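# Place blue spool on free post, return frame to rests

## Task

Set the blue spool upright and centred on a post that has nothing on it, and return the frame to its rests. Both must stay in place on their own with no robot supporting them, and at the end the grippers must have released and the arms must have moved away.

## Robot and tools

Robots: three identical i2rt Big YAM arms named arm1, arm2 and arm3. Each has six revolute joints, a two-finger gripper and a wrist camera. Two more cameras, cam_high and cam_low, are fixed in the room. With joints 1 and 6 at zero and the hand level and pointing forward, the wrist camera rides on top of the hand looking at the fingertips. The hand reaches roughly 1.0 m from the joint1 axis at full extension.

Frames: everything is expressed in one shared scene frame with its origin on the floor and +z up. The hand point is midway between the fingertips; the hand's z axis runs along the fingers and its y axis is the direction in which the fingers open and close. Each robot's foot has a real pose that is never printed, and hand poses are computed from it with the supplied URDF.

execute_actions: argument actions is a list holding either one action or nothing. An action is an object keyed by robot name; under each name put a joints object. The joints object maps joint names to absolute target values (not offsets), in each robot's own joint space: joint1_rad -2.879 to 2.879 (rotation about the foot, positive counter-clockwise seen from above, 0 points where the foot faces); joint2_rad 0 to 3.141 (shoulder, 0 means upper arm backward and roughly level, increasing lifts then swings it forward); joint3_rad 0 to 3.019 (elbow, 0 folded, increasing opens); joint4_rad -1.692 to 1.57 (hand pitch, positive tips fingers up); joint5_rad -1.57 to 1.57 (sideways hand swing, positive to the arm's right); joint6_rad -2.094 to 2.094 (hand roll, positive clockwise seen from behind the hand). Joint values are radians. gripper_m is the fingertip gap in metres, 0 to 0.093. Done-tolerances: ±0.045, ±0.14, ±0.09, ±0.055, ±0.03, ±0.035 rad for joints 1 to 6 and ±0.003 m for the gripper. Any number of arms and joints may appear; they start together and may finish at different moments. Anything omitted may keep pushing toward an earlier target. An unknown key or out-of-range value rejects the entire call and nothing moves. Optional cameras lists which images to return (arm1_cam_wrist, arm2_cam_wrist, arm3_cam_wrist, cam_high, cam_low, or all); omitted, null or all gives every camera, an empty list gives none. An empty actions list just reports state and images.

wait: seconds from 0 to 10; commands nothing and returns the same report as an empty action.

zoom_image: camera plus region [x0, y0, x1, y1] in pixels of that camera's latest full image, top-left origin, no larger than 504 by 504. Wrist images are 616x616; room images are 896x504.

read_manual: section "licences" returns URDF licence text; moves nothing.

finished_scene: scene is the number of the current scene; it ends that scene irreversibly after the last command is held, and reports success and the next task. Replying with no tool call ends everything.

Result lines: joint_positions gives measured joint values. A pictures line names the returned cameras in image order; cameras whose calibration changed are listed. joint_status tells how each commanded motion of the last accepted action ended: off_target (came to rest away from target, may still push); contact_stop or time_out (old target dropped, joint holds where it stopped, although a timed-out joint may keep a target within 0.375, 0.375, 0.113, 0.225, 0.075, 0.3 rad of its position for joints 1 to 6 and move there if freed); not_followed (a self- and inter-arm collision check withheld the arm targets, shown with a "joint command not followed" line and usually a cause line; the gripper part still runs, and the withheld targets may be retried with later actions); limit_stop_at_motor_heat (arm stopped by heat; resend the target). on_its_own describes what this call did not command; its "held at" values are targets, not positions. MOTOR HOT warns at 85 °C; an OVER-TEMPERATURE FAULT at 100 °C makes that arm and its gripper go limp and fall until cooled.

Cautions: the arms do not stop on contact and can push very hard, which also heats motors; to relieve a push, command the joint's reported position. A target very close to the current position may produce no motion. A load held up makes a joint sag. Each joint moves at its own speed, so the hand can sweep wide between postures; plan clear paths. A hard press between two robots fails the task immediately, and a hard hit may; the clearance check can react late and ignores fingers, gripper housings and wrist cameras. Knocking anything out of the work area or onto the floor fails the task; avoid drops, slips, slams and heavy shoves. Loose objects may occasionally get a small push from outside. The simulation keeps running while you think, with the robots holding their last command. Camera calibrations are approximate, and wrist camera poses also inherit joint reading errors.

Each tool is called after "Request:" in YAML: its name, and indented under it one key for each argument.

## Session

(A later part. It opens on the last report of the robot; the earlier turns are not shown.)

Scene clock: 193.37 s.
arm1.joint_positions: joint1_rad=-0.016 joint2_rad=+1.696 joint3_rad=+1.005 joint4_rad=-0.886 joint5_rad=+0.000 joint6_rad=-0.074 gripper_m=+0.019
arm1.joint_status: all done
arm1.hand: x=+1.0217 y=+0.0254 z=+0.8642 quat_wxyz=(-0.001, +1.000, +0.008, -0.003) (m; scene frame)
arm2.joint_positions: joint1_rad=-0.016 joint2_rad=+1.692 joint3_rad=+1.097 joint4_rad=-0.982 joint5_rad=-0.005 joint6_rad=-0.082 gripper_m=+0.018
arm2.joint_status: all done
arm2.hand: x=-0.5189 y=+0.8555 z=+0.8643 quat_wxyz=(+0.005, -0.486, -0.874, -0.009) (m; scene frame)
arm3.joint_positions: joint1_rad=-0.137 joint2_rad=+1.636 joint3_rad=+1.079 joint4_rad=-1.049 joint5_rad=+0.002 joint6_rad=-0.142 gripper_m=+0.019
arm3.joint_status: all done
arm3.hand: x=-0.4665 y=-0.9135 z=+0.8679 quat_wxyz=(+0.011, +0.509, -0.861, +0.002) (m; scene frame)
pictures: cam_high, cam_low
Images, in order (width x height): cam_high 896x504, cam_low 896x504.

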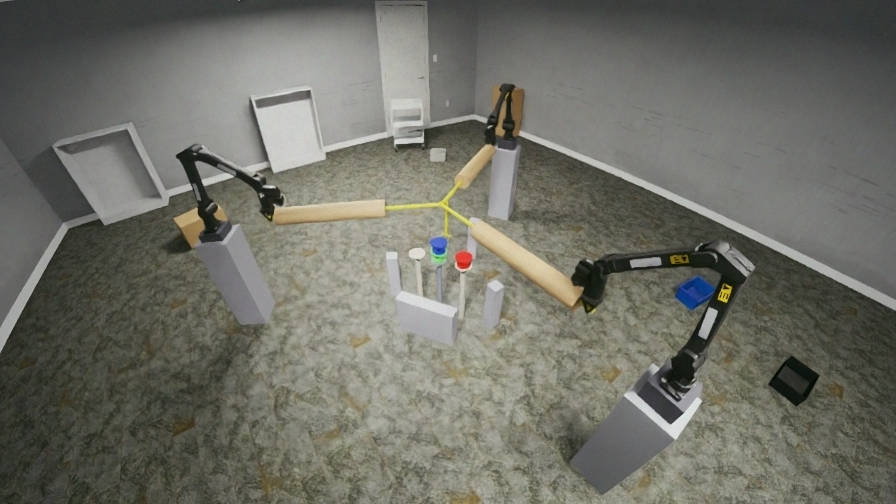

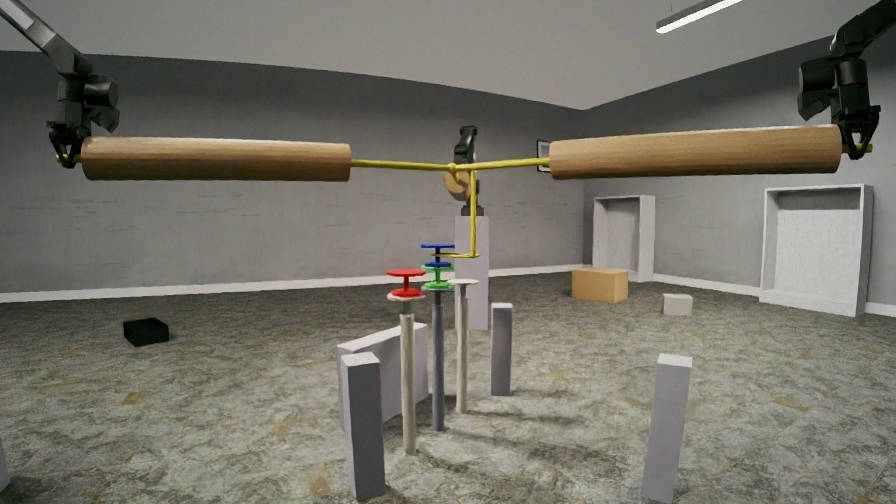

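Request:
execute_actions:
  actions:
    - {"arm1":{"joints":{"joint1_rad":0.093,"joint2_rad":1.60,"joint3_rad":0.944,"joint4_rad":-0.875,"joint6_rad":0.05}},"arm2":{"joints":{"joint1_rad":-0.011,"joint2_rad":1.79,"joint3_rad":1.298,"joint4_rad":-1.062,"joint6_rad":-0.06}},"arm3":{"joints":{"joint1_rad":-0.246,"joint2_rad":1.572,"joint3_rad":1.05,"joint4_rad":-1.028,"joint6_rad":-0.258}}}
  cameras: ["cam_low","cam_high"]

Request:
zoom_image:
  camera: "cam_low"
  region: [400, 225, 530, 295]

Request:
zoom_image:
  camera: "cam_high"
  region: [400, 190, 490, 270]

Scene clock: 198.20 s.
arm1.joint_positions: joint1_rad=+0.085 joint2_rad=+1.644 joint3_rad=+0.933 joint4_rad=-0.874 joint5_rad=+0.001 joint6_rad=+0.028 gripper_m=+0.019
arm1.joint_status: all done
arm1.hand: x=+1.0471 y=-0.0170 z=+0.8638 quat_wxyz=(-0.002, +1.000, +0.008, +0.000) (m; scene frame)
arm2.joint_positions: joint1_rad=-0.010 joint2_rad=+1.809 joint3_rad=+1.256 joint4_rad=-1.031 joint5_rad=-0.006 joint6_rad=-0.076 gripper_m=+0.018
arm2.joint_status: all done
arm2.hand: x=-0.4935 y=+0.8132 z=+0.8613 quat_wxyz=(+0.008, -0.485, -0.874, -0.011) (m; scene frame)
arm3.joint_positions: joint1_rad=-0.248 joint2_rad=+1.609 joint3_rad=+1.029 joint4_rad=-1.030 joint5_rad=+0.004 joint6_rad=-0.253 gripper_m=+0.019
arm3.joint_status: all done
arm3.hand: x=-0.4407 y=-0.9558 z=+0.8625 quat_wxyz=(+0.013, +0.509, -0.860, +0.002) (m; scene frame)
pictures: cam_high, cam_low
Images, in order (width x height): cam_high 896x504, cam_low 896x504.

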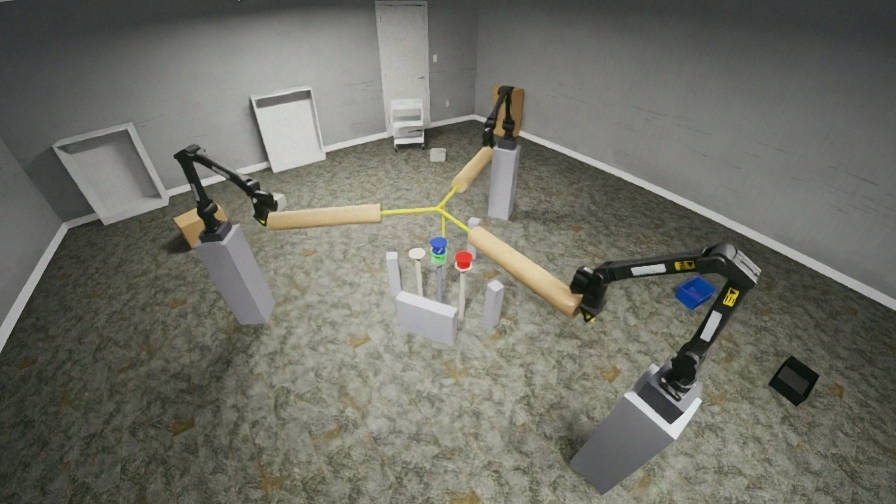

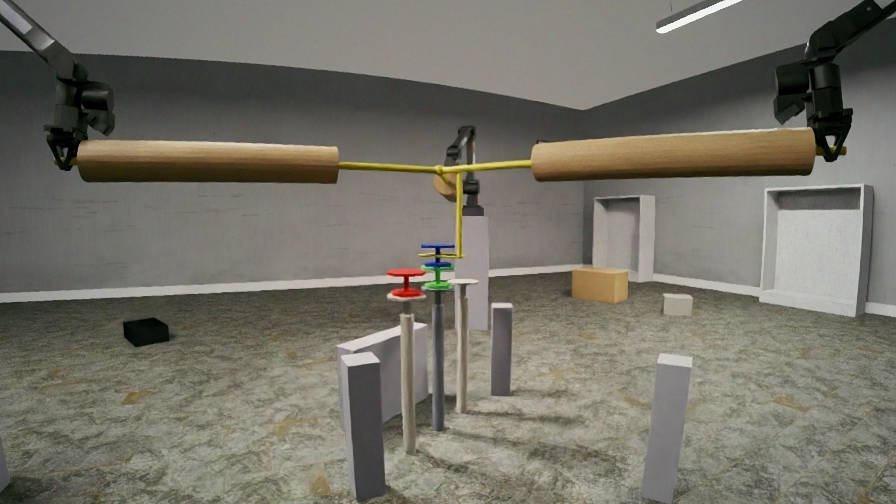

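Region (400, 225, 530, 295) of cam_low's 896x504 image, scaled by 3.877, with more detail than that image has; it fills the top 271 rows of this view, and the rest is white.

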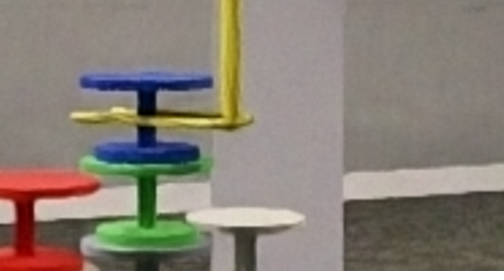

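Region (400, 190, 490, 270) of cam_high's 896x504 image, scaled by 5.600, with more detail than that image has.

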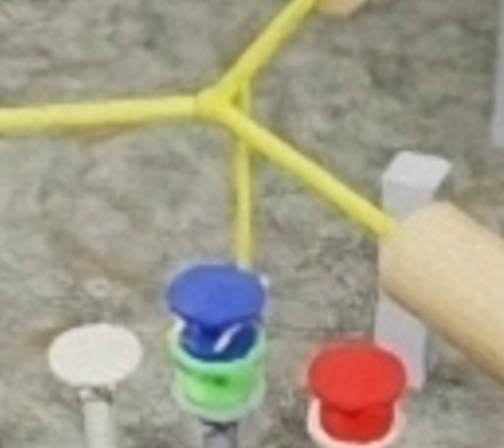

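Request:
execute_actions:
  actions:
    - {"arm1":{"joints":{"joint1_rad":0.086,"joint2_rad":1.52,"joint3_rad":1.02,"joint4_rad":-1.028}},"arm2":{"joints":{"joint2_rad":1.717,"joint3_rad":1.359,"joint4_rad":-1.175}},"arm3":{"joints":{"joint2_rad":1.512,"joint3_rad":1.136,"joint4_rad":-1.171}}}
  cameras: ["cam_low","cam_high"]

Request:
zoom_image:
  camera: "cam_low"
  region: [400, 215, 530, 295]

Scene clock: 202.30 s.
arm1.joint_positions: joint1_rad=+0.085 joint2_rad=+1.550 joint3_rad=+0.973 joint4_rad=-0.990 joint5_rad=-0.003 joint6_rad=+0.028 gripper_m=+0.019
arm1.joint_status: all done
arm1.hand: x=+1.0483 y=-0.0178 z=+0.9117 quat_wxyz=(+0.001, +1.000, +0.008, -0.008) (m; scene frame)
arm2.joint_positions: joint1_rad=-0.010 joint2_rad=+1.737 joint3_rad=+1.316 joint4_rad=-1.153 joint5_rad=-0.005 joint6_rad=-0.076 gripper_m=+0.018
arm2.joint_status: all done
arm2.hand: x=-0.4933 y=+0.8122 z=+0.9162 quat_wxyz=(+0.004, -0.485, -0.874, -0.008) (m; scene frame)
arm3.joint_positions: joint1_rad=-0.248 joint2_rad=+1.533 joint3_rad=+1.087 joint4_rad=-1.151 joint5_rad=+0.005 joint6_rad=-0.253 gripper_m=+0.019
arm3.joint_status: all done
arm3.hand: x=-0.4412 y=-0.9571 z=+0.9119 quat_wxyz=(+0.006, +0.510, -0.860, +0.000) (m; scene frame)
pictures: cam_high, cam_low
Images, in order (width x height): cam_high 896x504, cam_low 896x504.

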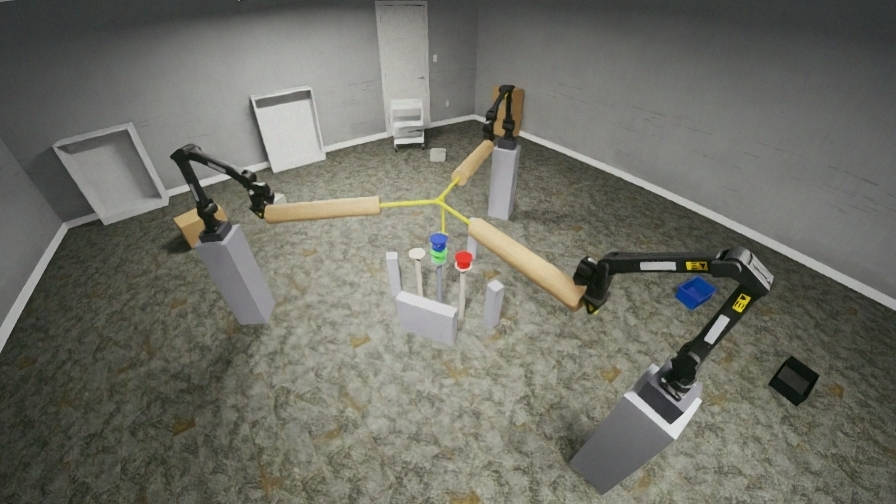

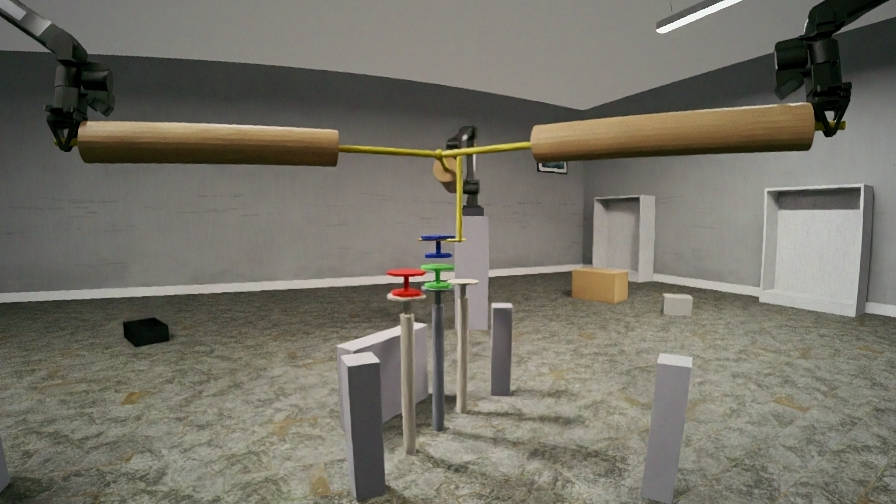

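Region (400, 215, 530, 295) of cam_low's 896x504 image, scaled by 3.877, with more detail than that image has; it fills the top 310 rows of this view, and the rest is white.

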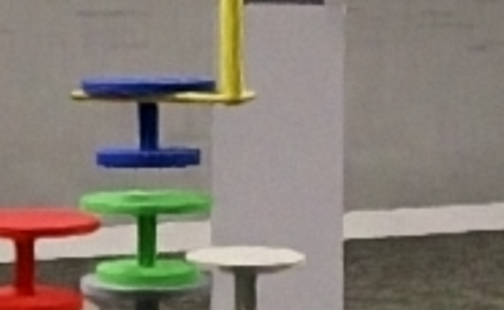

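Request:
execute_actions:
  actions:
    - {"arm1":{"joints":{"joint1_rad":0.15,"joint2_rad":1.656,"joint3_rad":1.176,"joint4_rad":-1.06,"joint6_rad":0.109}},"arm2":{"joints":{"joint1_rad":-0.122,"joint2_rad":1.748,"joint3_rad":1.382,"joint4_rad":-1.18,"joint6_rad":-0.19}},"arm3":{"joints":{"joint1_rad":-0.199,"joint2_rad":1.386,"joint3_rad":0.981,"joint4_rad":-1.165,"joint6_rad":-0.203}}}
  cameras: []

Request:
execute_actions:
  actions:
    - {"arm1":{"joints":{"joint1_rad":0.197,"joint2_rad":1.767,"joint3_rad":1.331,"joint4_rad":-1.102,"joint6_rad":0.156}},"arm2":{"joints":{"joint1_rad":-0.225,"joint2_rad":1.776,"joint3_rad":1.423,"joint4_rad":-1.193,"joint6_rad":-0.293}},"arm3":{"joints":{"joint1_rad":-0.147,"joint2_rad":1.25,"joint3_rad":0.854,"joint4_rad":-1.175,"joint6_rad":-0.151}}}
  cameras: ["cam_low","cam_high"]

Scene clock: 214.60 s.
arm1.joint_positions: joint1_rad=+0.137 joint2_rad=+1.677 joint3_rad=+1.127 joint4_rad=-1.030 joint5_rad=-0.001 joint6_rad=+0.081 gripper_m=+0.019
arm1.joint_status: all done
arm1.hand: x=+1.0001 y=-0.0431 z=+0.9102 quat_wxyz=(-0.001, +1.000, +0.007, -0.002) (m; scene frame)
arm2.joint_positions: joint1_rad=-0.121 joint2_rad=+1.764 joint3_rad=+1.336 joint4_rad=-1.160 joint5_rad=-0.006 joint6_rad=-0.190 gripper_m=+0.018
arm2.joint_status: all done
arm2.hand: x=-0.5420 y=+0.7844 z=+0.9100 quat_wxyz=(+0.008, -0.484, -0.875, -0.012) (m; scene frame)
arm3.joint_positions: joint1_rad=-0.204 joint2_rad=+1.408 joint3_rad=+0.962 joint4_rad=-1.164 joint5_rad=+0.006 joint6_rad=-0.212 gripper_m=+0.019
arm3.joint_status: all done
arm3.hand: x=-0.4878 y=-0.9837 z=+0.9153 quat_wxyz=(+0.012, +0.511, -0.860, +0.003) (m; scene frame)
pictures: none
No camera images: the call's "cameras" was empty. Leave "cameras" out to get every camera's image.

Scene clock: 215.53 s.
arm1.joint_positions: joint1_rad=+0.188 joint2_rad=+1.789 joint3_rad=+1.275 joint4_rad=-1.063 joint5_rad=+0.000 joint6_rad=+0.132 gripper_m=+0.019
arm1.joint_status: all done
arm1.hand: x=+0.9550 y=-0.0728 z=+0.9083 quat_wxyz=(-0.001, +1.000, +0.007, -0.003) (m; scene frame)
arm2.joint_positions: joint1_rad=-0.221 joint2_rad=+1.792 joint3_rad=+1.381 joint4_rad=-1.171 joint5_rad=-0.006 joint6_rad=-0.289 gripper_m=+0.018
arm2.joint_status: all done
arm2.hand: x=-0.5859 y=+0.7553 z=+0.9117 quat_wxyz=(+0.006, -0.484, -0.875, -0.011) (m; scene frame)
arm3.joint_positions: joint1_rad=-0.151 joint2_rad=+1.268 joint3_rad=+0.835 joint4_rad=-1.173 joint5_rad=+0.003 joint6_rad=-0.159 gripper_m=+0.019
arm3.joint_status: all done
arm3.hand: x=-0.5339 y=-1.0116 z=+0.9160 quat_wxyz=(+0.010, +0.511, -0.860, +0.002) (m; scene frame)
pictures: cam_high, cam_low
Images, in order (width x height): cam_high 896x504, cam_low 896x504.

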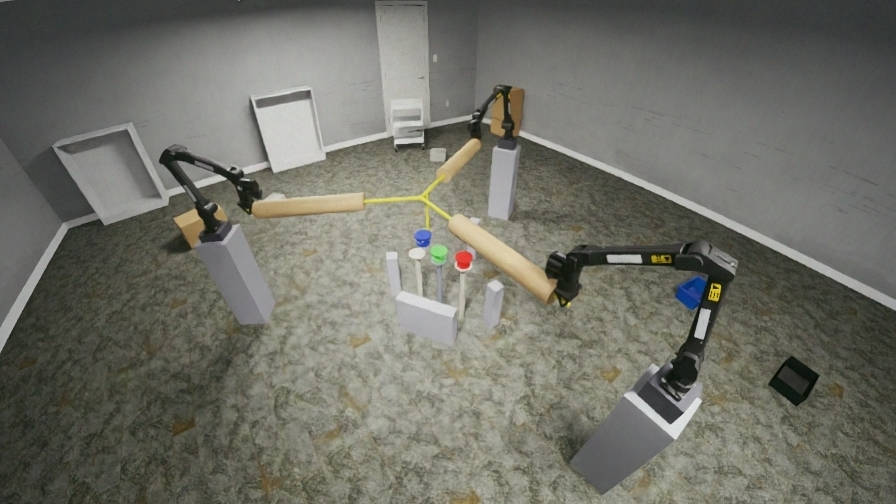

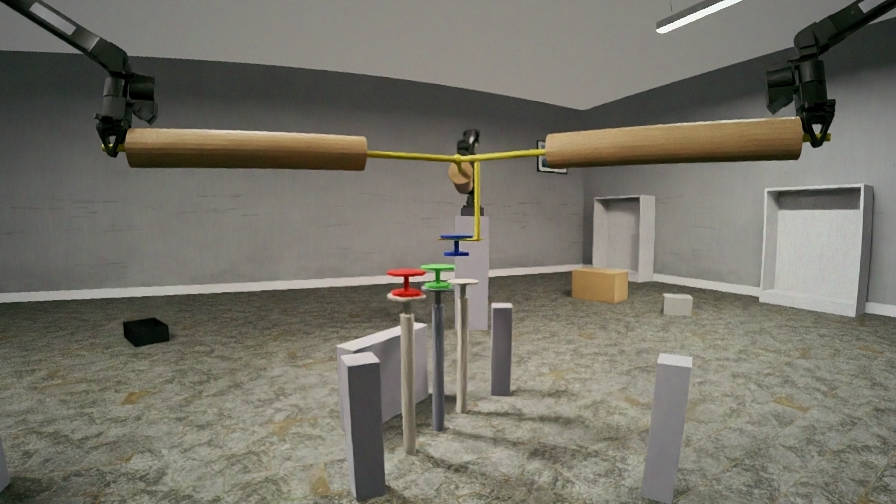

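Request:
execute_actions:
  actions:
    - {"arm1":{"joints":{"joint1_rad":0.237,"joint2_rad":1.925,"joint3_rad":1.47,"joint4_rad":-1.075,"joint6_rad":0.198}},"arm2":{"joints":{"joint1_rad":-0.322,"joint2_rad":1.855,"joint3_rad":1.435,"joint4_rad":-1.10,"joint6_rad":-0.383}},"arm3":{"joints":{"joint1_rad":-0.079,"joint2_rad":1.165,"joint3_rad":0.672,"joint4_rad":-1.068,"joint6_rad":-0.081}}}
  cameras: []

Request:
execute_actions:
  actions:
    - {"arm1":{"joints":{"joint2_rad":1.98,"joint3_rad":1.40,"joint4_rad":-0.96}},"arm2":{"joints":{"joint2_rad":1.908,"joint3_rad":1.378,"joint4_rad":-1.008}},"arm3":{"joints":{"joint2_rad":1.26,"joint3_rad":0.607,"joint4_rad":-0.923}}}
  cameras: ["cam_low","cam_high"]

Request:
zoom_image:
  camera: "cam_low"
  region: [420, 240, 520, 300]

Request:
zoom_image:
  camera: "cam_high"
  region: [385, 215, 455, 275]

Scene clock: 222.53 s.
arm1.joint_positions: joint1_rad=+0.224 joint2_rad=+1.957 joint3_rad=+1.417 joint4_rad=-1.055 joint5_rad=-0.003 joint6_rad=+0.168 gripper_m=+0.019
arm1.joint_status: all done
arm1.hand: x=+0.9104 y=-0.0995 z=+0.8708 quat_wxyz=(-0.002, +1.000, +0.007, +0.006) (m; scene frame)
arm2.joint_positions: joint1_rad=-0.315 joint2_rad=+1.887 joint3_rad=+1.388 joint4_rad=-1.081 joint5_rad=-0.005 joint6_rad=-0.383 gripper_m=+0.018
arm2.joint_status: all done
arm2.hand: x=-0.6304 y=+0.7264 z=+0.8653 quat_wxyz=(+0.005, -0.485, -0.875, -0.010) (m; scene frame)
arm3.joint_positions: joint1_rad=-0.084 joint2_rad=+1.189 joint3_rad=+0.655 joint4_rad=-1.075 joint5_rad=+0.003 joint6_rad=-0.092 gripper_m=+0.019
arm3.joint_status: all done
arm3.hand: x=-0.5777 y=-1.0389 z=+0.8763 quat_wxyz=(+0.011, +0.510, -0.860, +0.004) (m; scene frame)
pictures: none
No camera images: the call's "cameras" was empty. Leave "cameras" out to get every camera's image.

Scene clock: 223.40 s.
arm1.joint_positions: joint1_rad=+0.228 joint2_rad=+2.010 joint3_rad=+1.391 joint4_rad=-0.969 joint5_rad=-0.003 joint6_rad=+0.171 gripper_m=+0.019
arm1.joint_status: all done
arm1.hand: x=+0.9082 y=-0.1021 z=+0.8341 quat_wxyz=(-0.001, +1.000, +0.008, +0.002) (m; scene frame)
arm2.joint_positions: joint1_rad=-0.317 joint2_rad=+1.940 joint3_rad=+1.367 joint4_rad=-1.008 joint5_rad=-0.005 joint6_rad=-0.384 gripper_m=+0.018
arm2.joint_status: all done
arm2.hand: x=-0.6314 y=+0.7238 z=+0.8306 quat_wxyz=(+0.006, -0.485, -0.874, -0.011) (m; scene frame)
arm3.joint_positions: joint1_rad=-0.084 joint2_rad=+1.274 joint3_rad=+0.588 joint4_rad=-0.934 joint5_rad=+0.003 joint6_rad=-0.092 gripper_m=+0.019
arm3.joint_status: all done
arm3.hand: x=-0.5795 y=-1.0412 z=+0.8344 quat_wxyz=(+0.016, +0.510, -0.860, +0.006) (m; scene frame)
pictures: cam_high, cam_low
Images, in order (width x height): cam_high 896x504, cam_low 896x504.

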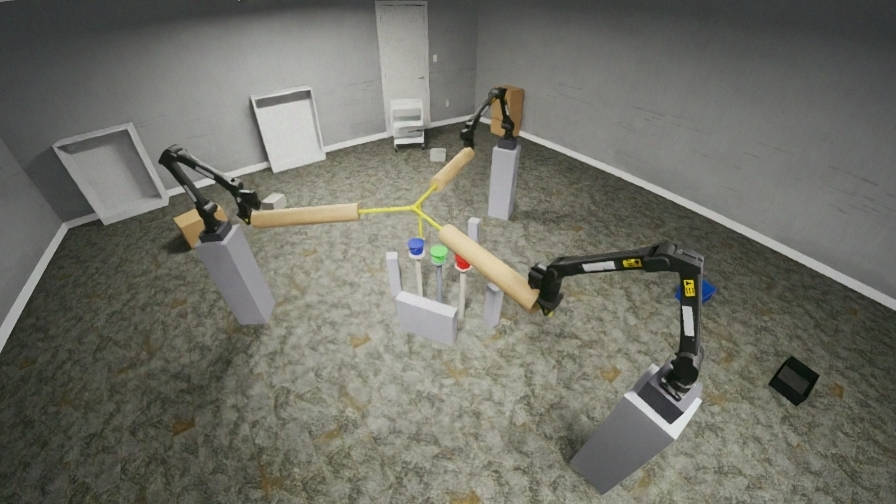

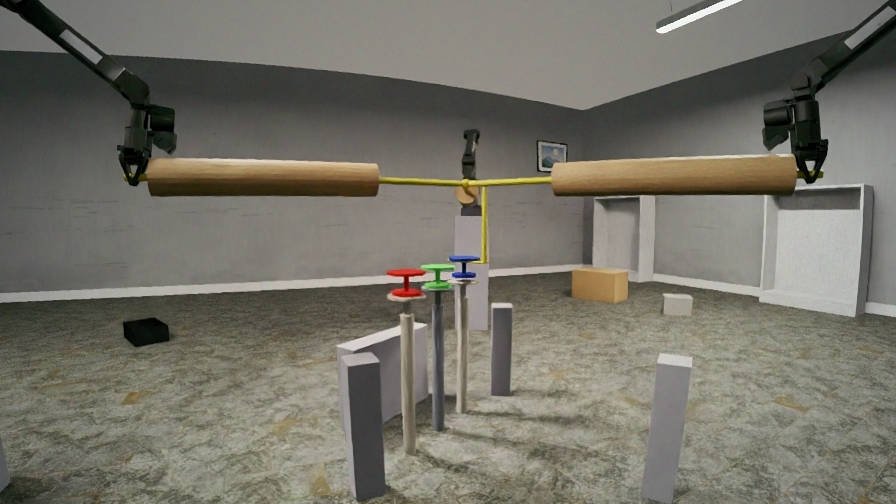

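Region (420, 240, 520, 300) of cam_low's 896x504 image, scaled by 5.040, with more detail than that image has; it fills the top 302 rows of this view, and the rest is white.

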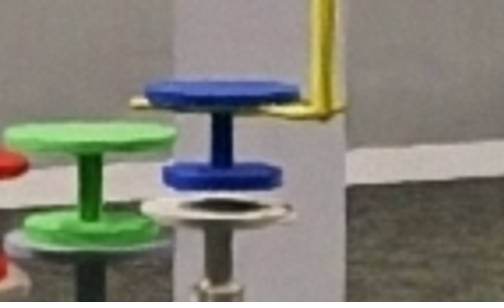

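Region (385, 215, 455, 275) of cam_high's 896x504 image, scaled by 7.200, with more detail than that image has; it fills the top 432 rows of this view, and the rest is white.

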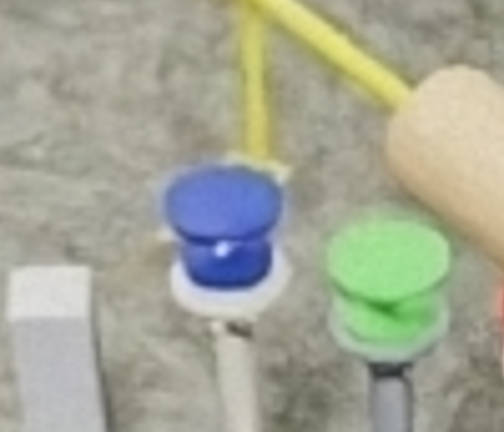

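Request:
execute_actions:
  actions:
    - {"arm1":{"joints":{"joint1_rad":0.228,"joint2_rad":2.034,"joint3_rad":1.374,"joint4_rad":-0.88}},"arm2":{"joints":{"joint1_rad":-0.317,"joint2_rad":1.952,"joint3_rad":1.343,"joint4_rad":-0.93}},"arm3":{"joints":{"joint1_rad":-0.084,"joint2_rad":1.347,"joint3_rad":0.559,"joint4_rad":-0.773}}}
  cameras: ["cam_low","cam_high"]

Request:
zoom_image:
  camera: "cam_low"
  region: [420, 240, 520, 300]

Request:
zoom_image:
  camera: "cam_high"
  region: [385, 215, 455, 275]

Scene clock: 228.73 s.
arm1.joint_positions: joint1_rad=+0.228 joint2_rad=+2.061 joint3_rad=+1.367 joint4_rad=-0.892 joint5_rad=-0.002 joint6_rad=+0.171 gripper_m=+0.019
arm1.joint_status: all done
arm1.hand: x=+0.9089 y=-0.1017 z=+0.7996 quat_wxyz=(-0.001, +1.000, +0.008, +0.001) (m; scene frame)
arm2.joint_positions: joint1_rad=-0.313 joint2_rad=+1.981 joint3_rad=+1.336 joint4_rad=-0.931 joint5_rad=-0.004 joint6_rad=-0.384 gripper_m=+0.018
arm2.joint_status: all done
arm2.hand: x=-0.6298 y=+0.7254 z=+0.8000 quat_wxyz=(+0.004, -0.483, -0.875, -0.008) (m; scene frame)
arm3.joint_positions: joint1_rad=-0.084 joint2_rad=+1.361 joint3_rad=+0.542 joint4_rad=-0.791 joint5_rad=+0.003 joint6_rad=-0.091 gripper_m=+0.019
arm3.joint_status: all done
arm3.hand: x=-0.5789 y=-1.0399 z=+0.7996 quat_wxyz=(+0.011, +0.510, -0.860, +0.004) (m; scene frame)
pictures: cam_high, cam_low
Images, in order (width x height): cam_high 896x504, cam_low 896x504.

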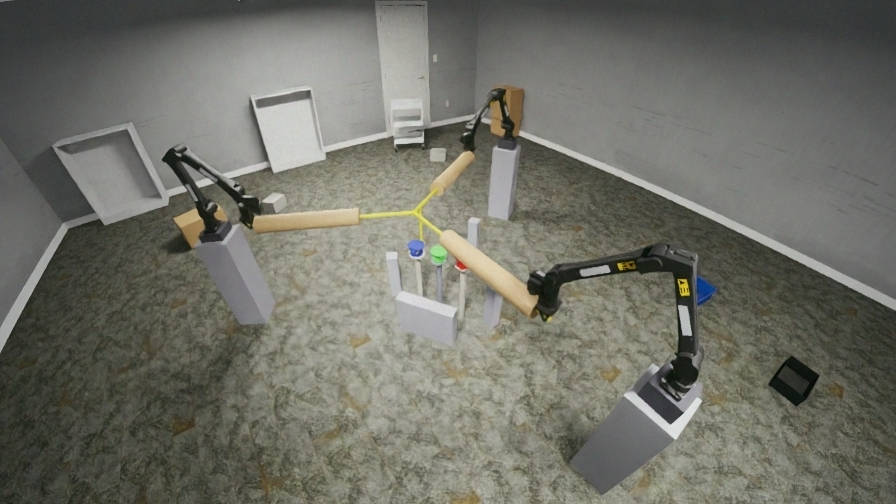

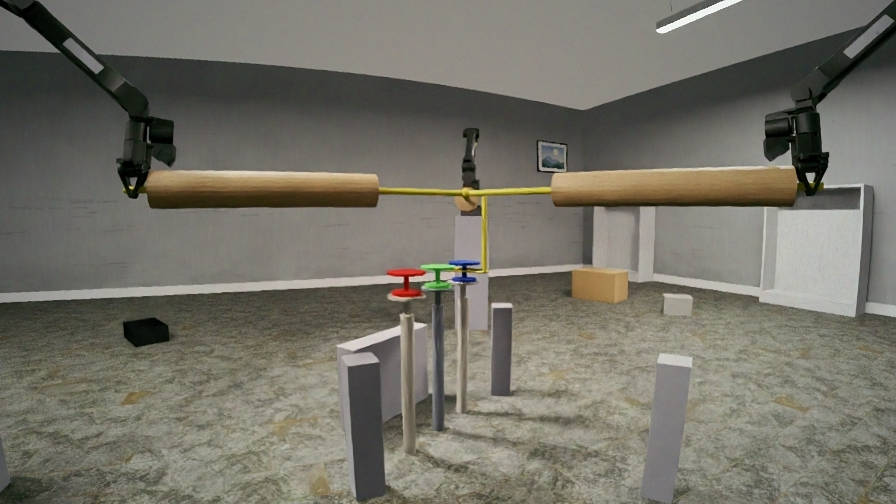

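Region (420, 240, 520, 300) of cam_low's 896x504 image, scaled by 5.040, with more detail than that image has; it fills the top 302 rows of this view, and the rest is white.

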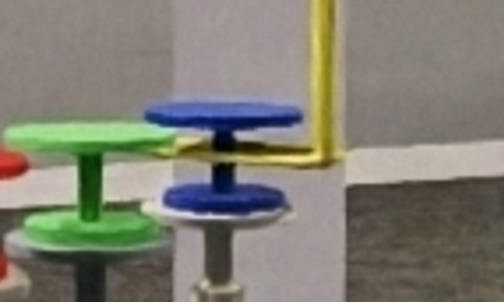

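Region (385, 215, 455, 275) of cam_high's 896x504 image, scaled by 7.200, with more detail than that image has; it fills the top 432 rows of this view, and the rest is white.

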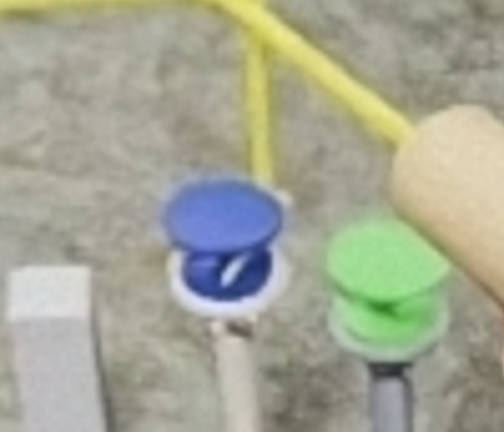

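Request:
execute_actions:
  actions:
    - {"arm1":{"joints":{"joint1_rad":0.143,"joint2_rad":2.074,"joint3_rad":1.47,"joint4_rad":-0.933,"joint6_rad":0.09}},"arm2":{"joints":{"joint1_rad":-0.353,"joint2_rad":1.873,"joint3_rad":1.195,"joint4_rad":-0.865,"joint6_rad":-0.42}},"arm3":{"joints":{"joint1_rad":0.065,"joint2_rad":1.411,"joint3_rad":0.636,"joint4_rad":-0.775,"joint6_rad":0.063}}}
  cameras: ["cam_low"]

Request:
zoom_image:
  camera: "cam_low"
  region: [420, 240, 520, 300]

Scene clock: 240.07 s.
arm1.joint_positions: joint1_rad=+0.142 joint2_rad=+2.087 joint3_rad=+1.413 joint4_rad=-0.901 joint5_rad=-0.004 joint6_rad=+0.084 gripper_m=+0.019
arm1.joint_status: all done
arm1.hand: x=+0.8870 y=-0.0567 z=+0.7996 quat_wxyz=(+0.001, +1.000, +0.008, -0.004) (m; scene frame)
arm2.joint_positions: joint1_rad=-0.346 joint2_rad=+1.908 joint3_rad=+1.187 joint4_rad=-0.866 joint5_rad=-0.003 joint6_rad=-0.415 gripper_m=+0.018
arm2.joint_status: all done
arm2.hand: x=-0.6538 y=+0.7673 z=+0.7925 quat_wxyz=(+0.008, -0.484, -0.875, -0.012) (m; scene frame)
arm3.joint_positions: joint1_rad=+0.058 joint2_rad=+1.419 joint3_rad=+0.599 joint4_rad=-0.774 joint5_rad=+0.004 joint6_rad=+0.050 gripper_m=+0.019
arm3.joint_status: all done
arm3.hand: x=-0.5995 y=-0.9981 z=+0.7999 quat_wxyz=(+0.003, +0.511, -0.860, +0.002) (m; scene frame)
pictures: cam_low
Images, in order (width x height): cam_low 896x504.

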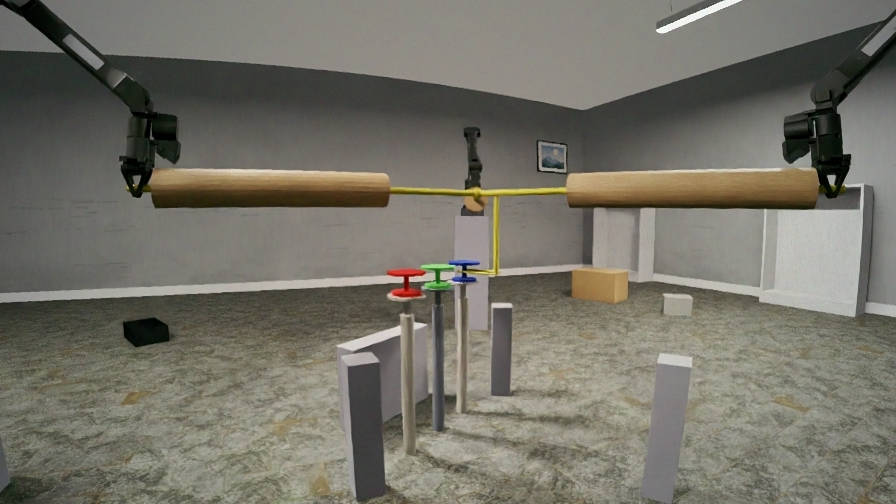

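Region (420, 240, 520, 300) of cam_low's 896x504 image, scaled by 5.040, with more detail than that image has; it fills the top 302 rows of this view, and the rest is white.

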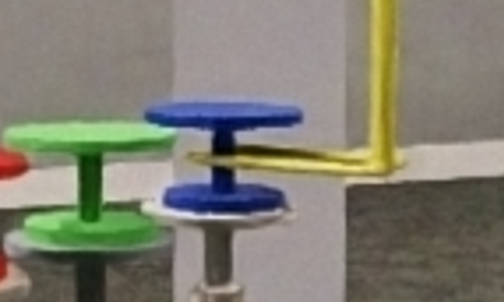

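Request:
execute_actions:
  actions:
    - {"arm1":{"joints":{"joint1_rad":0.08,"joint2_rad":2.122,"joint3_rad":1.55,"joint4_rad":-0.97,"joint6_rad":0.028}},"arm2":{"joints":{"joint1_rad":-0.392,"joint2_rad":1.789,"joint3_rad":1.061,"joint4_rad":-0.813,"joint6_rad":-0.456}},"arm3":{"joints":{"joint1_rad":0.186,"joint2_rad":1.483,"joint3_rad":0.706,"joint4_rad":-0.785,"joint6_rad":0.185}}}
  cameras: []

Request:
execute_actions:
  actions:
    - {"arm1":{"joints":{"joint1_rad":-0.011,"joint2_rad":2.14,"joint3_rad":1.58,"joint4_rad":-0.985,"joint6_rad":-0.063}},"arm2":{"joints":{"joint1_rad":-0.395,"joint2_rad":1.686,"joint3_rad":0.893,"joint4_rad":-0.753,"joint6_rad":-0.46}},"arm3":{"joints":{"joint1_rad":0.256,"joint2_rad":1.594,"joint3_rad":0.842,"joint4_rad":-0.81,"joint6_rad":0.255}}}
  cameras: ["cam_low"]

Scene clock: 243.13 s.
arm1.joint_positions: joint1_rad=+0.078 joint2_rad=+2.137 joint3_rad=+1.494 joint4_rad=-0.938 joint5_rad=-0.002 joint6_rad=+0.023 gripper_m=+0.019
arm1.joint_status: all done
arm1.hand: x=+0.8640 y=-0.0210 z=+0.7968 quat_wxyz=(+0.000, +1.000, +0.007, -0.002) (m; scene frame)
arm2.joint_positions: joint1_rad=-0.382 joint2_rad=+1.821 joint3_rad=+1.054 joint4_rad=-0.815 joint5_rad=-0.003 joint6_rad=-0.449 gripper_m=+0.018
arm2.joint_status: all done
arm2.hand: x=-0.6758 y=+0.8054 z=+0.7954 quat_wxyz=(+0.006, -0.485, -0.874, -0.011) (m; scene frame)
arm3.joint_positions: joint1_rad=+0.182 joint2_rad=+1.492 joint3_rad=+0.670 joint4_rad=-0.781 joint5_rad=+0.002 joint6_rad=+0.175 gripper_m=+0.019
arm3.joint_status: all done
arm3.hand: x=-0.6246 y=-0.9604 z=+0.7982 quat_wxyz=(+0.006, +0.510, -0.860, +0.005) (m; scene frame)
pictures: none
No camera images: the call's "cameras" was empty. Leave "cameras" out to get every camera's image.

Scene clock: 244.07 s.
arm1.joint_positions: joint1_rad=-0.015 joint2_rad=+2.150 joint3_rad=+1.521 joint4_rad=-0.952 joint5_rad=-0.002 joint6_rad=-0.071 gripper_m=+0.019
arm1.joint_status: all done
arm1.hand: x=+0.8578 y=+0.0339 z=+0.7980 quat_wxyz=(+0.000, +1.000, +0.007, -0.002) (m; scene frame)
arm2.joint_positions: joint1_rad=-0.383 joint2_rad=+1.713 joint3_rad=+0.883 joint4_rad=-0.754 joint5_rad=-0.003 joint6_rad=-0.450 gripper_m=+0.018
arm2.joint_status: all done
arm2.hand: x=-0.6822 y=+0.8612 z=+0.7945 quat_wxyz=(+0.007, -0.485, -0.874, -0.011) (m; scene frame)
arm3.joint_positions: joint1_rad=+0.249 joint2_rad=+1.606 joint3_rad=+0.810 joint4_rad=-0.804 joint5_rad=+0.002 joint6_rad=+0.245 gripper_m=+0.019
arm3.joint_status: all done
arm3.hand: x=-0.6316 y=-0.9049 z=+0.7991 quat_wxyz=(+0.004, +0.509, -0.861, +0.005) (m; scene frame)
pictures: cam_low
Images, in order (width x height): cam_low 896x504.

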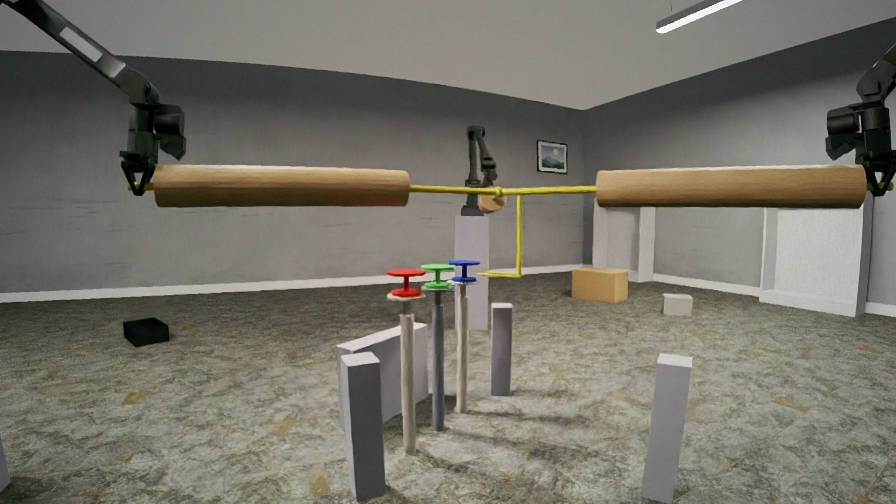

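Request:
execute_actions:
  actions:
    - {"arm1":{"joints":{"joint1_rad":-0.11,"joint2_rad":2.166,"joint3_rad":1.484,"joint4_rad":-0.863,"joint6_rad":-0.162}},"arm2":{"joints":{"joint1_rad":-0.316,"joint2_rad":1.678,"joint3_rad":0.715,"joint4_rad":-0.59,"joint6_rad":-0.372}},"arm3":{"joints":{"joint1_rad":0.244,"joint2_rad":1.792,"joint3_rad":0.99,"joint4_rad":-0.75,"joint6_rad":0.238}}}
  cameras: []

Request:
execute_actions:
  actions:
    - {"arm1":{"joints":{"joint1_rad":-0.217,"joint2_rad":2.214,"joint3_rad":1.456,"joint4_rad":-0.786,"joint6_rad":-0.268}},"arm2":{"joints":{"joint1_rad":-0.216,"joint2_rad":1.71,"joint3_rad":0.554,"joint4_rad":-0.407,"joint6_rad":-0.271}},"arm3":{"joints":{"joint1_rad":0.238,"joint2_rad":1.976,"joint3_rad":1.172,"joint4_rad":-0.75,"joint6_rad":0.232}}}
  cameras: []

Request:
execute_actions:
  actions:
    - {"arm1":{"joints":{"joint1_rad":-0.322,"joint2_rad":2.278,"joint3_rad":1.475,"joint4_rad":-0.727,"joint6_rad":-0.374}},"arm2":{"joints":{"joint1_rad":-0.078,"joint2_rad":1.798,"joint3_rad":0.422,"joint4_rad":-0.19,"joint6_rad":-0.133}},"arm3":{"joints":{"joint1_rad":0.234,"joint2_rad":2.15,"joint3_rad":1.375,"joint4_rad":-0.785,"joint6_rad":0.228}}}
  cameras: ["cam_low","cam_high"]

Scene clock: 249.17 s.
arm1.joint_positions: joint1_rad=-0.114 joint2_rad=+2.189 joint3_rad=+1.478 joint4_rad=-0.872 joint5_rad=-0.002 joint6_rad=-0.167 gripper_m=+0.019
arm1.joint_status: all done
arm1.hand: x=+0.8727 y=+0.0905 z=+0.7625 quat_wxyz=(+0.001, +1.000, +0.006, -0.001) (m; scene frame)
arm2.joint_positions: joint1_rad=-0.317 joint2_rad=+1.705 joint3_rad=+0.707 joint4_rad=-0.592 joint5_rad=+0.000 joint6_rad=-0.382 gripper_m=+0.018
arm2.joint_status: all done
arm2.hand: x=-0.6663 y=+0.9198 z=+0.7569 quat_wxyz=(+0.010, -0.486, -0.874, -0.013) (m; scene frame)
arm3.joint_positions: joint1_rad=+0.249 joint2_rad=+1.814 joint3_rad=+0.959 joint4_rad=-0.746 joint5_rad=+0.000 joint6_rad=+0.245 gripper_m=+0.019
arm3.joint_status: all done
arm3.hand: x=-0.6168 y=-0.8470 z=+0.7598 quat_wxyz=(+0.005, +0.509, -0.861, +0.005) (m; scene frame)
pictures: none
No camera images: the call's "cameras" was empty. Leave "cameras" out to get every camera's image.

Scene clock: 250.07 s.
arm1.joint_positions: joint1_rad=-0.219 joint2_rad=+2.240 joint3_rad=+1.449 joint4_rad=-0.791 joint5_rad=-0.002 joint6_rad=-0.272 gripper_m=+0.019
arm1.joint_status: all done
arm1.hand: x=+0.8921 y=+0.1489 z=+0.7258 quat_wxyz=(+0.001, +1.000, +0.005, -0.001) (m; scene frame)
arm2.joint_positions: joint1_rad=-0.217 joint2_rad=+1.720 joint3_rad=+0.546 joint4_rad=-0.413 joint5_rad=-0.001 joint6_rad=-0.281 gripper_m=+0.018
arm2.joint_status: all done
arm2.hand: x=-0.6475 y=+0.9791 z=+0.7245 quat_wxyz=(+0.010, -0.486, -0.874, -0.011) (m; scene frame)
arm3.joint_positions: joint1_rad=+0.242 joint2_rad=+1.999 joint3_rad=+1.141 joint4_rad=-0.745 joint5_rad=+0.000 joint6_rad=+0.241 gripper_m=+0.019
arm3.joint_status: all done
arm3.hand: x=-0.5979 y=-0.7885 z=+0.7253 quat_wxyz=(+0.006, +0.508, -0.861, +0.005) (m; scene frame)
pictures: none
No camera images: the call's "cameras" was empty. Leave "cameras" out to get every camera's image.

Scene clock: 250.97 s.
arm1.joint_positions: joint1_rad=-0.321 joint2_rad=+2.303 joint3_rad=+1.449 joint4_rad=-0.728 joint5_rad=-0.001 joint6_rad=-0.374 gripper_m=+0.019
arm1.joint_status: all done
arm1.hand: x=+0.9119 y=+0.2041 z=+0.6903 quat_wxyz=(+0.001, +1.000, +0.005, -0.001) (m; scene frame)
arm2.joint_positions: joint1_rad=-0.078 joint2_rad=+1.807 joint3_rad=+0.419 joint4_rad=-0.199 joint5_rad=-0.001 joint6_rad=-0.142 gripper_m=+0.018
arm2.joint_status: all done
arm2.hand: x=-0.6285 y=+1.0358 z=+0.6899 quat_wxyz=(+0.010, -0.486, -0.874, -0.010) (m; scene frame)
arm3.joint_positions: joint1_rad=+0.236 joint2_rad=+2.172 joint3_rad=+1.341 joint4_rad=-0.775 joint5_rad=+0.001 joint6_rad=+0.236 gripper_m=+0.019
arm3.joint_status: all done
arm3.hand: x=-0.5791 y=-0.7329 z=+0.6904 quat_wxyz=(+0.007, +0.507, -0.862, +0.007) (m; scene frame)
pictures: cam_high, cam_low
Images, in order (width x height): cam_high 896x504, cam_low 896x504.

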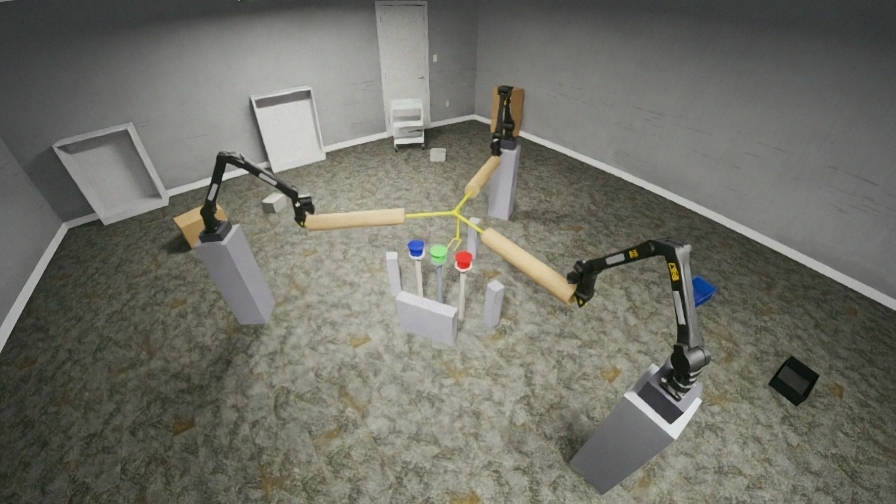

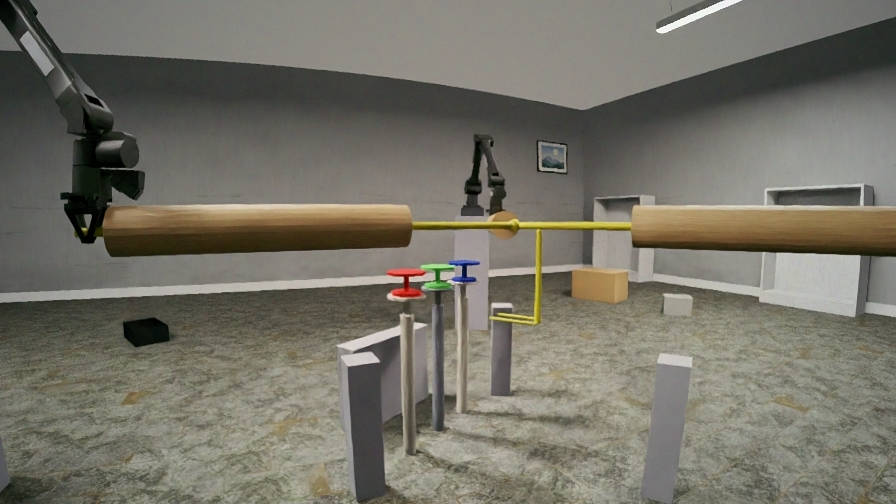

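Request:
execute_actions:
  actions:
    - {"arm1":{"joints":{"joint2_rad":2.442,"joint3_rad":1.535,"joint4_rad":-0.613}},"arm2":{"joints":{"joint1_rad":-0.083,"joint2_rad":2.155,"joint3_rad":0.489,"joint4_rad":0.106,"joint6_rad":-0.142}},"arm3":{"joints":{"joint2_rad":2.308,"joint3_rad":1.394,"joint4_rad":-0.634}}}
  cameras: []

Request:
execute_actions:
  actions:
    - {"arm1":{"joints":{"joint2_rad":2.529,"joint3_rad":1.576,"joint4_rad":-0.566}},"arm2":{"joints":{"joint2_rad":2.317,"joint3_rad":0.541,"joint4_rad":0.214}},"arm3":{"joints":{"joint2_rad":2.395,"joint3_rad":1.42,"joint4_rad":-0.574}}}
  cameras: []

Request:
execute_actions:
  actions:
    - {"arm1":{"joints":{"joint2_rad":2.619,"joint3_rad":1.625,"joint4_rad":-0.527}},"arm2":{"joints":{"joint2_rad":2.465,"joint3_rad":0.606,"joint4_rad":0.295}},"arm3":{"joints":{"joint2_rad":2.484,"joint3_rad":1.456,"joint4_rad":-0.522}}}
  cameras: ["cam_high"]

Scene clock: 258.07 s.
arm1.joint_positions: joint1_rad=-0.317 joint2_rad=+2.478 joint3_rad=+1.494 joint4_rad=-0.606 joint5_rad=+0.001 joint6_rad=-0.373 gripper_m=+0.019
arm1.joint_status: all done
arm1.hand: x=+0.9145 y=+0.2005 z=+0.6038 quat_wxyz=(+0.002, +1.000, +0.007, +0.003) (m; scene frame)
arm2.joint_positions: joint1_rad=-0.078 joint2_rad=+2.168 joint3_rad=+0.489 joint4_rad=+0.096 joint5_rad=-0.002 joint6_rad=-0.142 gripper_m=+0.018
arm2.joint_status: all done
arm2.hand: x=-0.6266 y=+1.0321 z=+0.6083 quat_wxyz=(+0.008, -0.486, -0.874, -0.009) (m; scene frame)
arm3.joint_positions: joint1_rad=+0.228 joint2_rad=+2.341 joint3_rad=+1.358 joint4_rad=-0.626 joint5_rad=+0.002 joint6_rad=+0.228 gripper_m=+0.019
arm3.joint_status: all done
arm3.hand: x=-0.5759 y=-0.7370 z=+0.6051 quat_wxyz=(+0.008, +0.507, -0.862, +0.008) (m; scene frame)
pictures: none
No camera images: the call's "cameras" was empty. Leave "cameras" out to get every camera's image.

Scene clock: 258.87 s.
arm1.joint_positions: joint1_rad=-0.317 joint2_rad=+2.553 joint3_rad=+1.531 joint4_rad=-0.569 joint5_rad=+0.000 joint6_rad=-0.373 gripper_m=+0.019
arm1.joint_status: all done
arm1.hand: x=+0.9143 y=+0.2003 z=+0.5700 quat_wxyz=(+0.003, +1.000, +0.007, +0.004) (m; scene frame)
arm2.joint_positions: joint1_rad=-0.078 joint2_rad=+2.331 joint3_rad=+0.545 joint4_rad=+0.205 joint5_rad=-0.002 joint6_rad=-0.142 gripper_m=+0.018
arm2.joint_status: all done
arm2.hand: x=-0.6262 y=+1.0317 z=+0.5674 quat_wxyz=(+0.007, -0.486, -0.874, -0.008) (m; scene frame)
arm3.joint_positions: joint1_rad=+0.228 joint2_rad=+2.416 joint3_rad=+1.381 joint4_rad=-0.574 joint5_rad=+0.002 joint6_rad=+0.228 gripper_m=+0.019
arm3.joint_status: all done
arm3.hand: x=-0.5759 y=-0.7368 z=+0.5710 quat_wxyz=(+0.007, +0.507, -0.862, +0.008) (m; scene frame)
pictures: none
No camera images: the call's "cameras" was empty. Leave "cameras" out to get every camera's image.

Scene clock: 259.70 s.
arm1.joint_positions: joint1_rad=-0.317 joint2_rad=+2.646 joint3_rad=+1.583 joint4_rad=-0.529 joint5_rad=+0.000 joint6_rad=-0.373 gripper_m=+0.019
arm1.joint_status: all done
arm1.hand: x=+0.9142 y=+0.2002 z=+0.5289 quat_wxyz=(+0.003, +1.000, +0.007, +0.003) (m; scene frame)
arm2.joint_positions: joint1_rad=-0.078 joint2_rad=+2.479 joint3_rad=+0.613 joint4_rad=+0.287 joint5_rad=-0.002 joint6_rad=-0.142 gripper_m=+0.018
arm2.joint_status: all done
arm2.hand: x=-0.6260 y=+1.0315 z=+0.5270 quat_wxyz=(+0.007, -0.486, -0.874, -0.008) (m; scene frame)
arm3.joint_positions: joint1_rad=+0.228 joint2_rad=+2.507 joint3_rad=+1.421 joint4_rad=-0.522 joint5_rad=+0.002 joint6_rad=+0.228 gripper_m=+0.019
arm3.joint_status: all done
arm3.hand: x=-0.5758 y=-0.7366 z=+0.5303 quat_wxyz=(+0.007, +0.507, -0.862, +0.008) (m; scene frame)
pictures: cam_high
Images, in order (width x height): cam_high 896x504.

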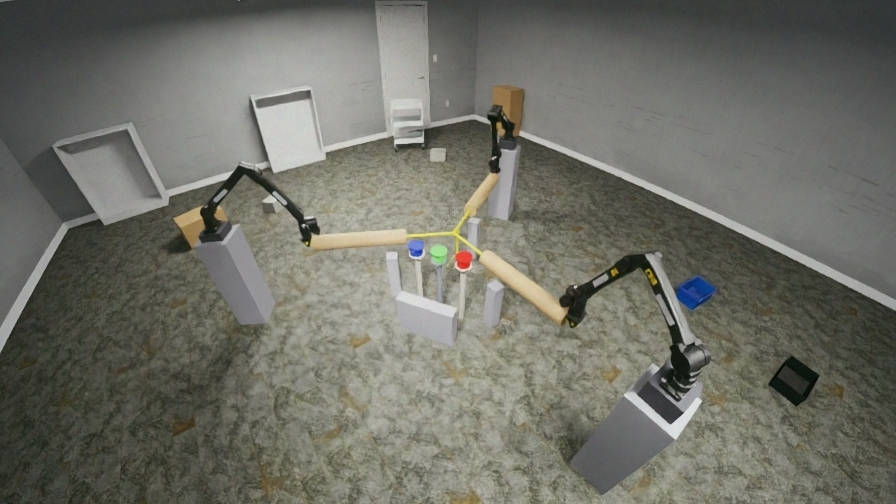

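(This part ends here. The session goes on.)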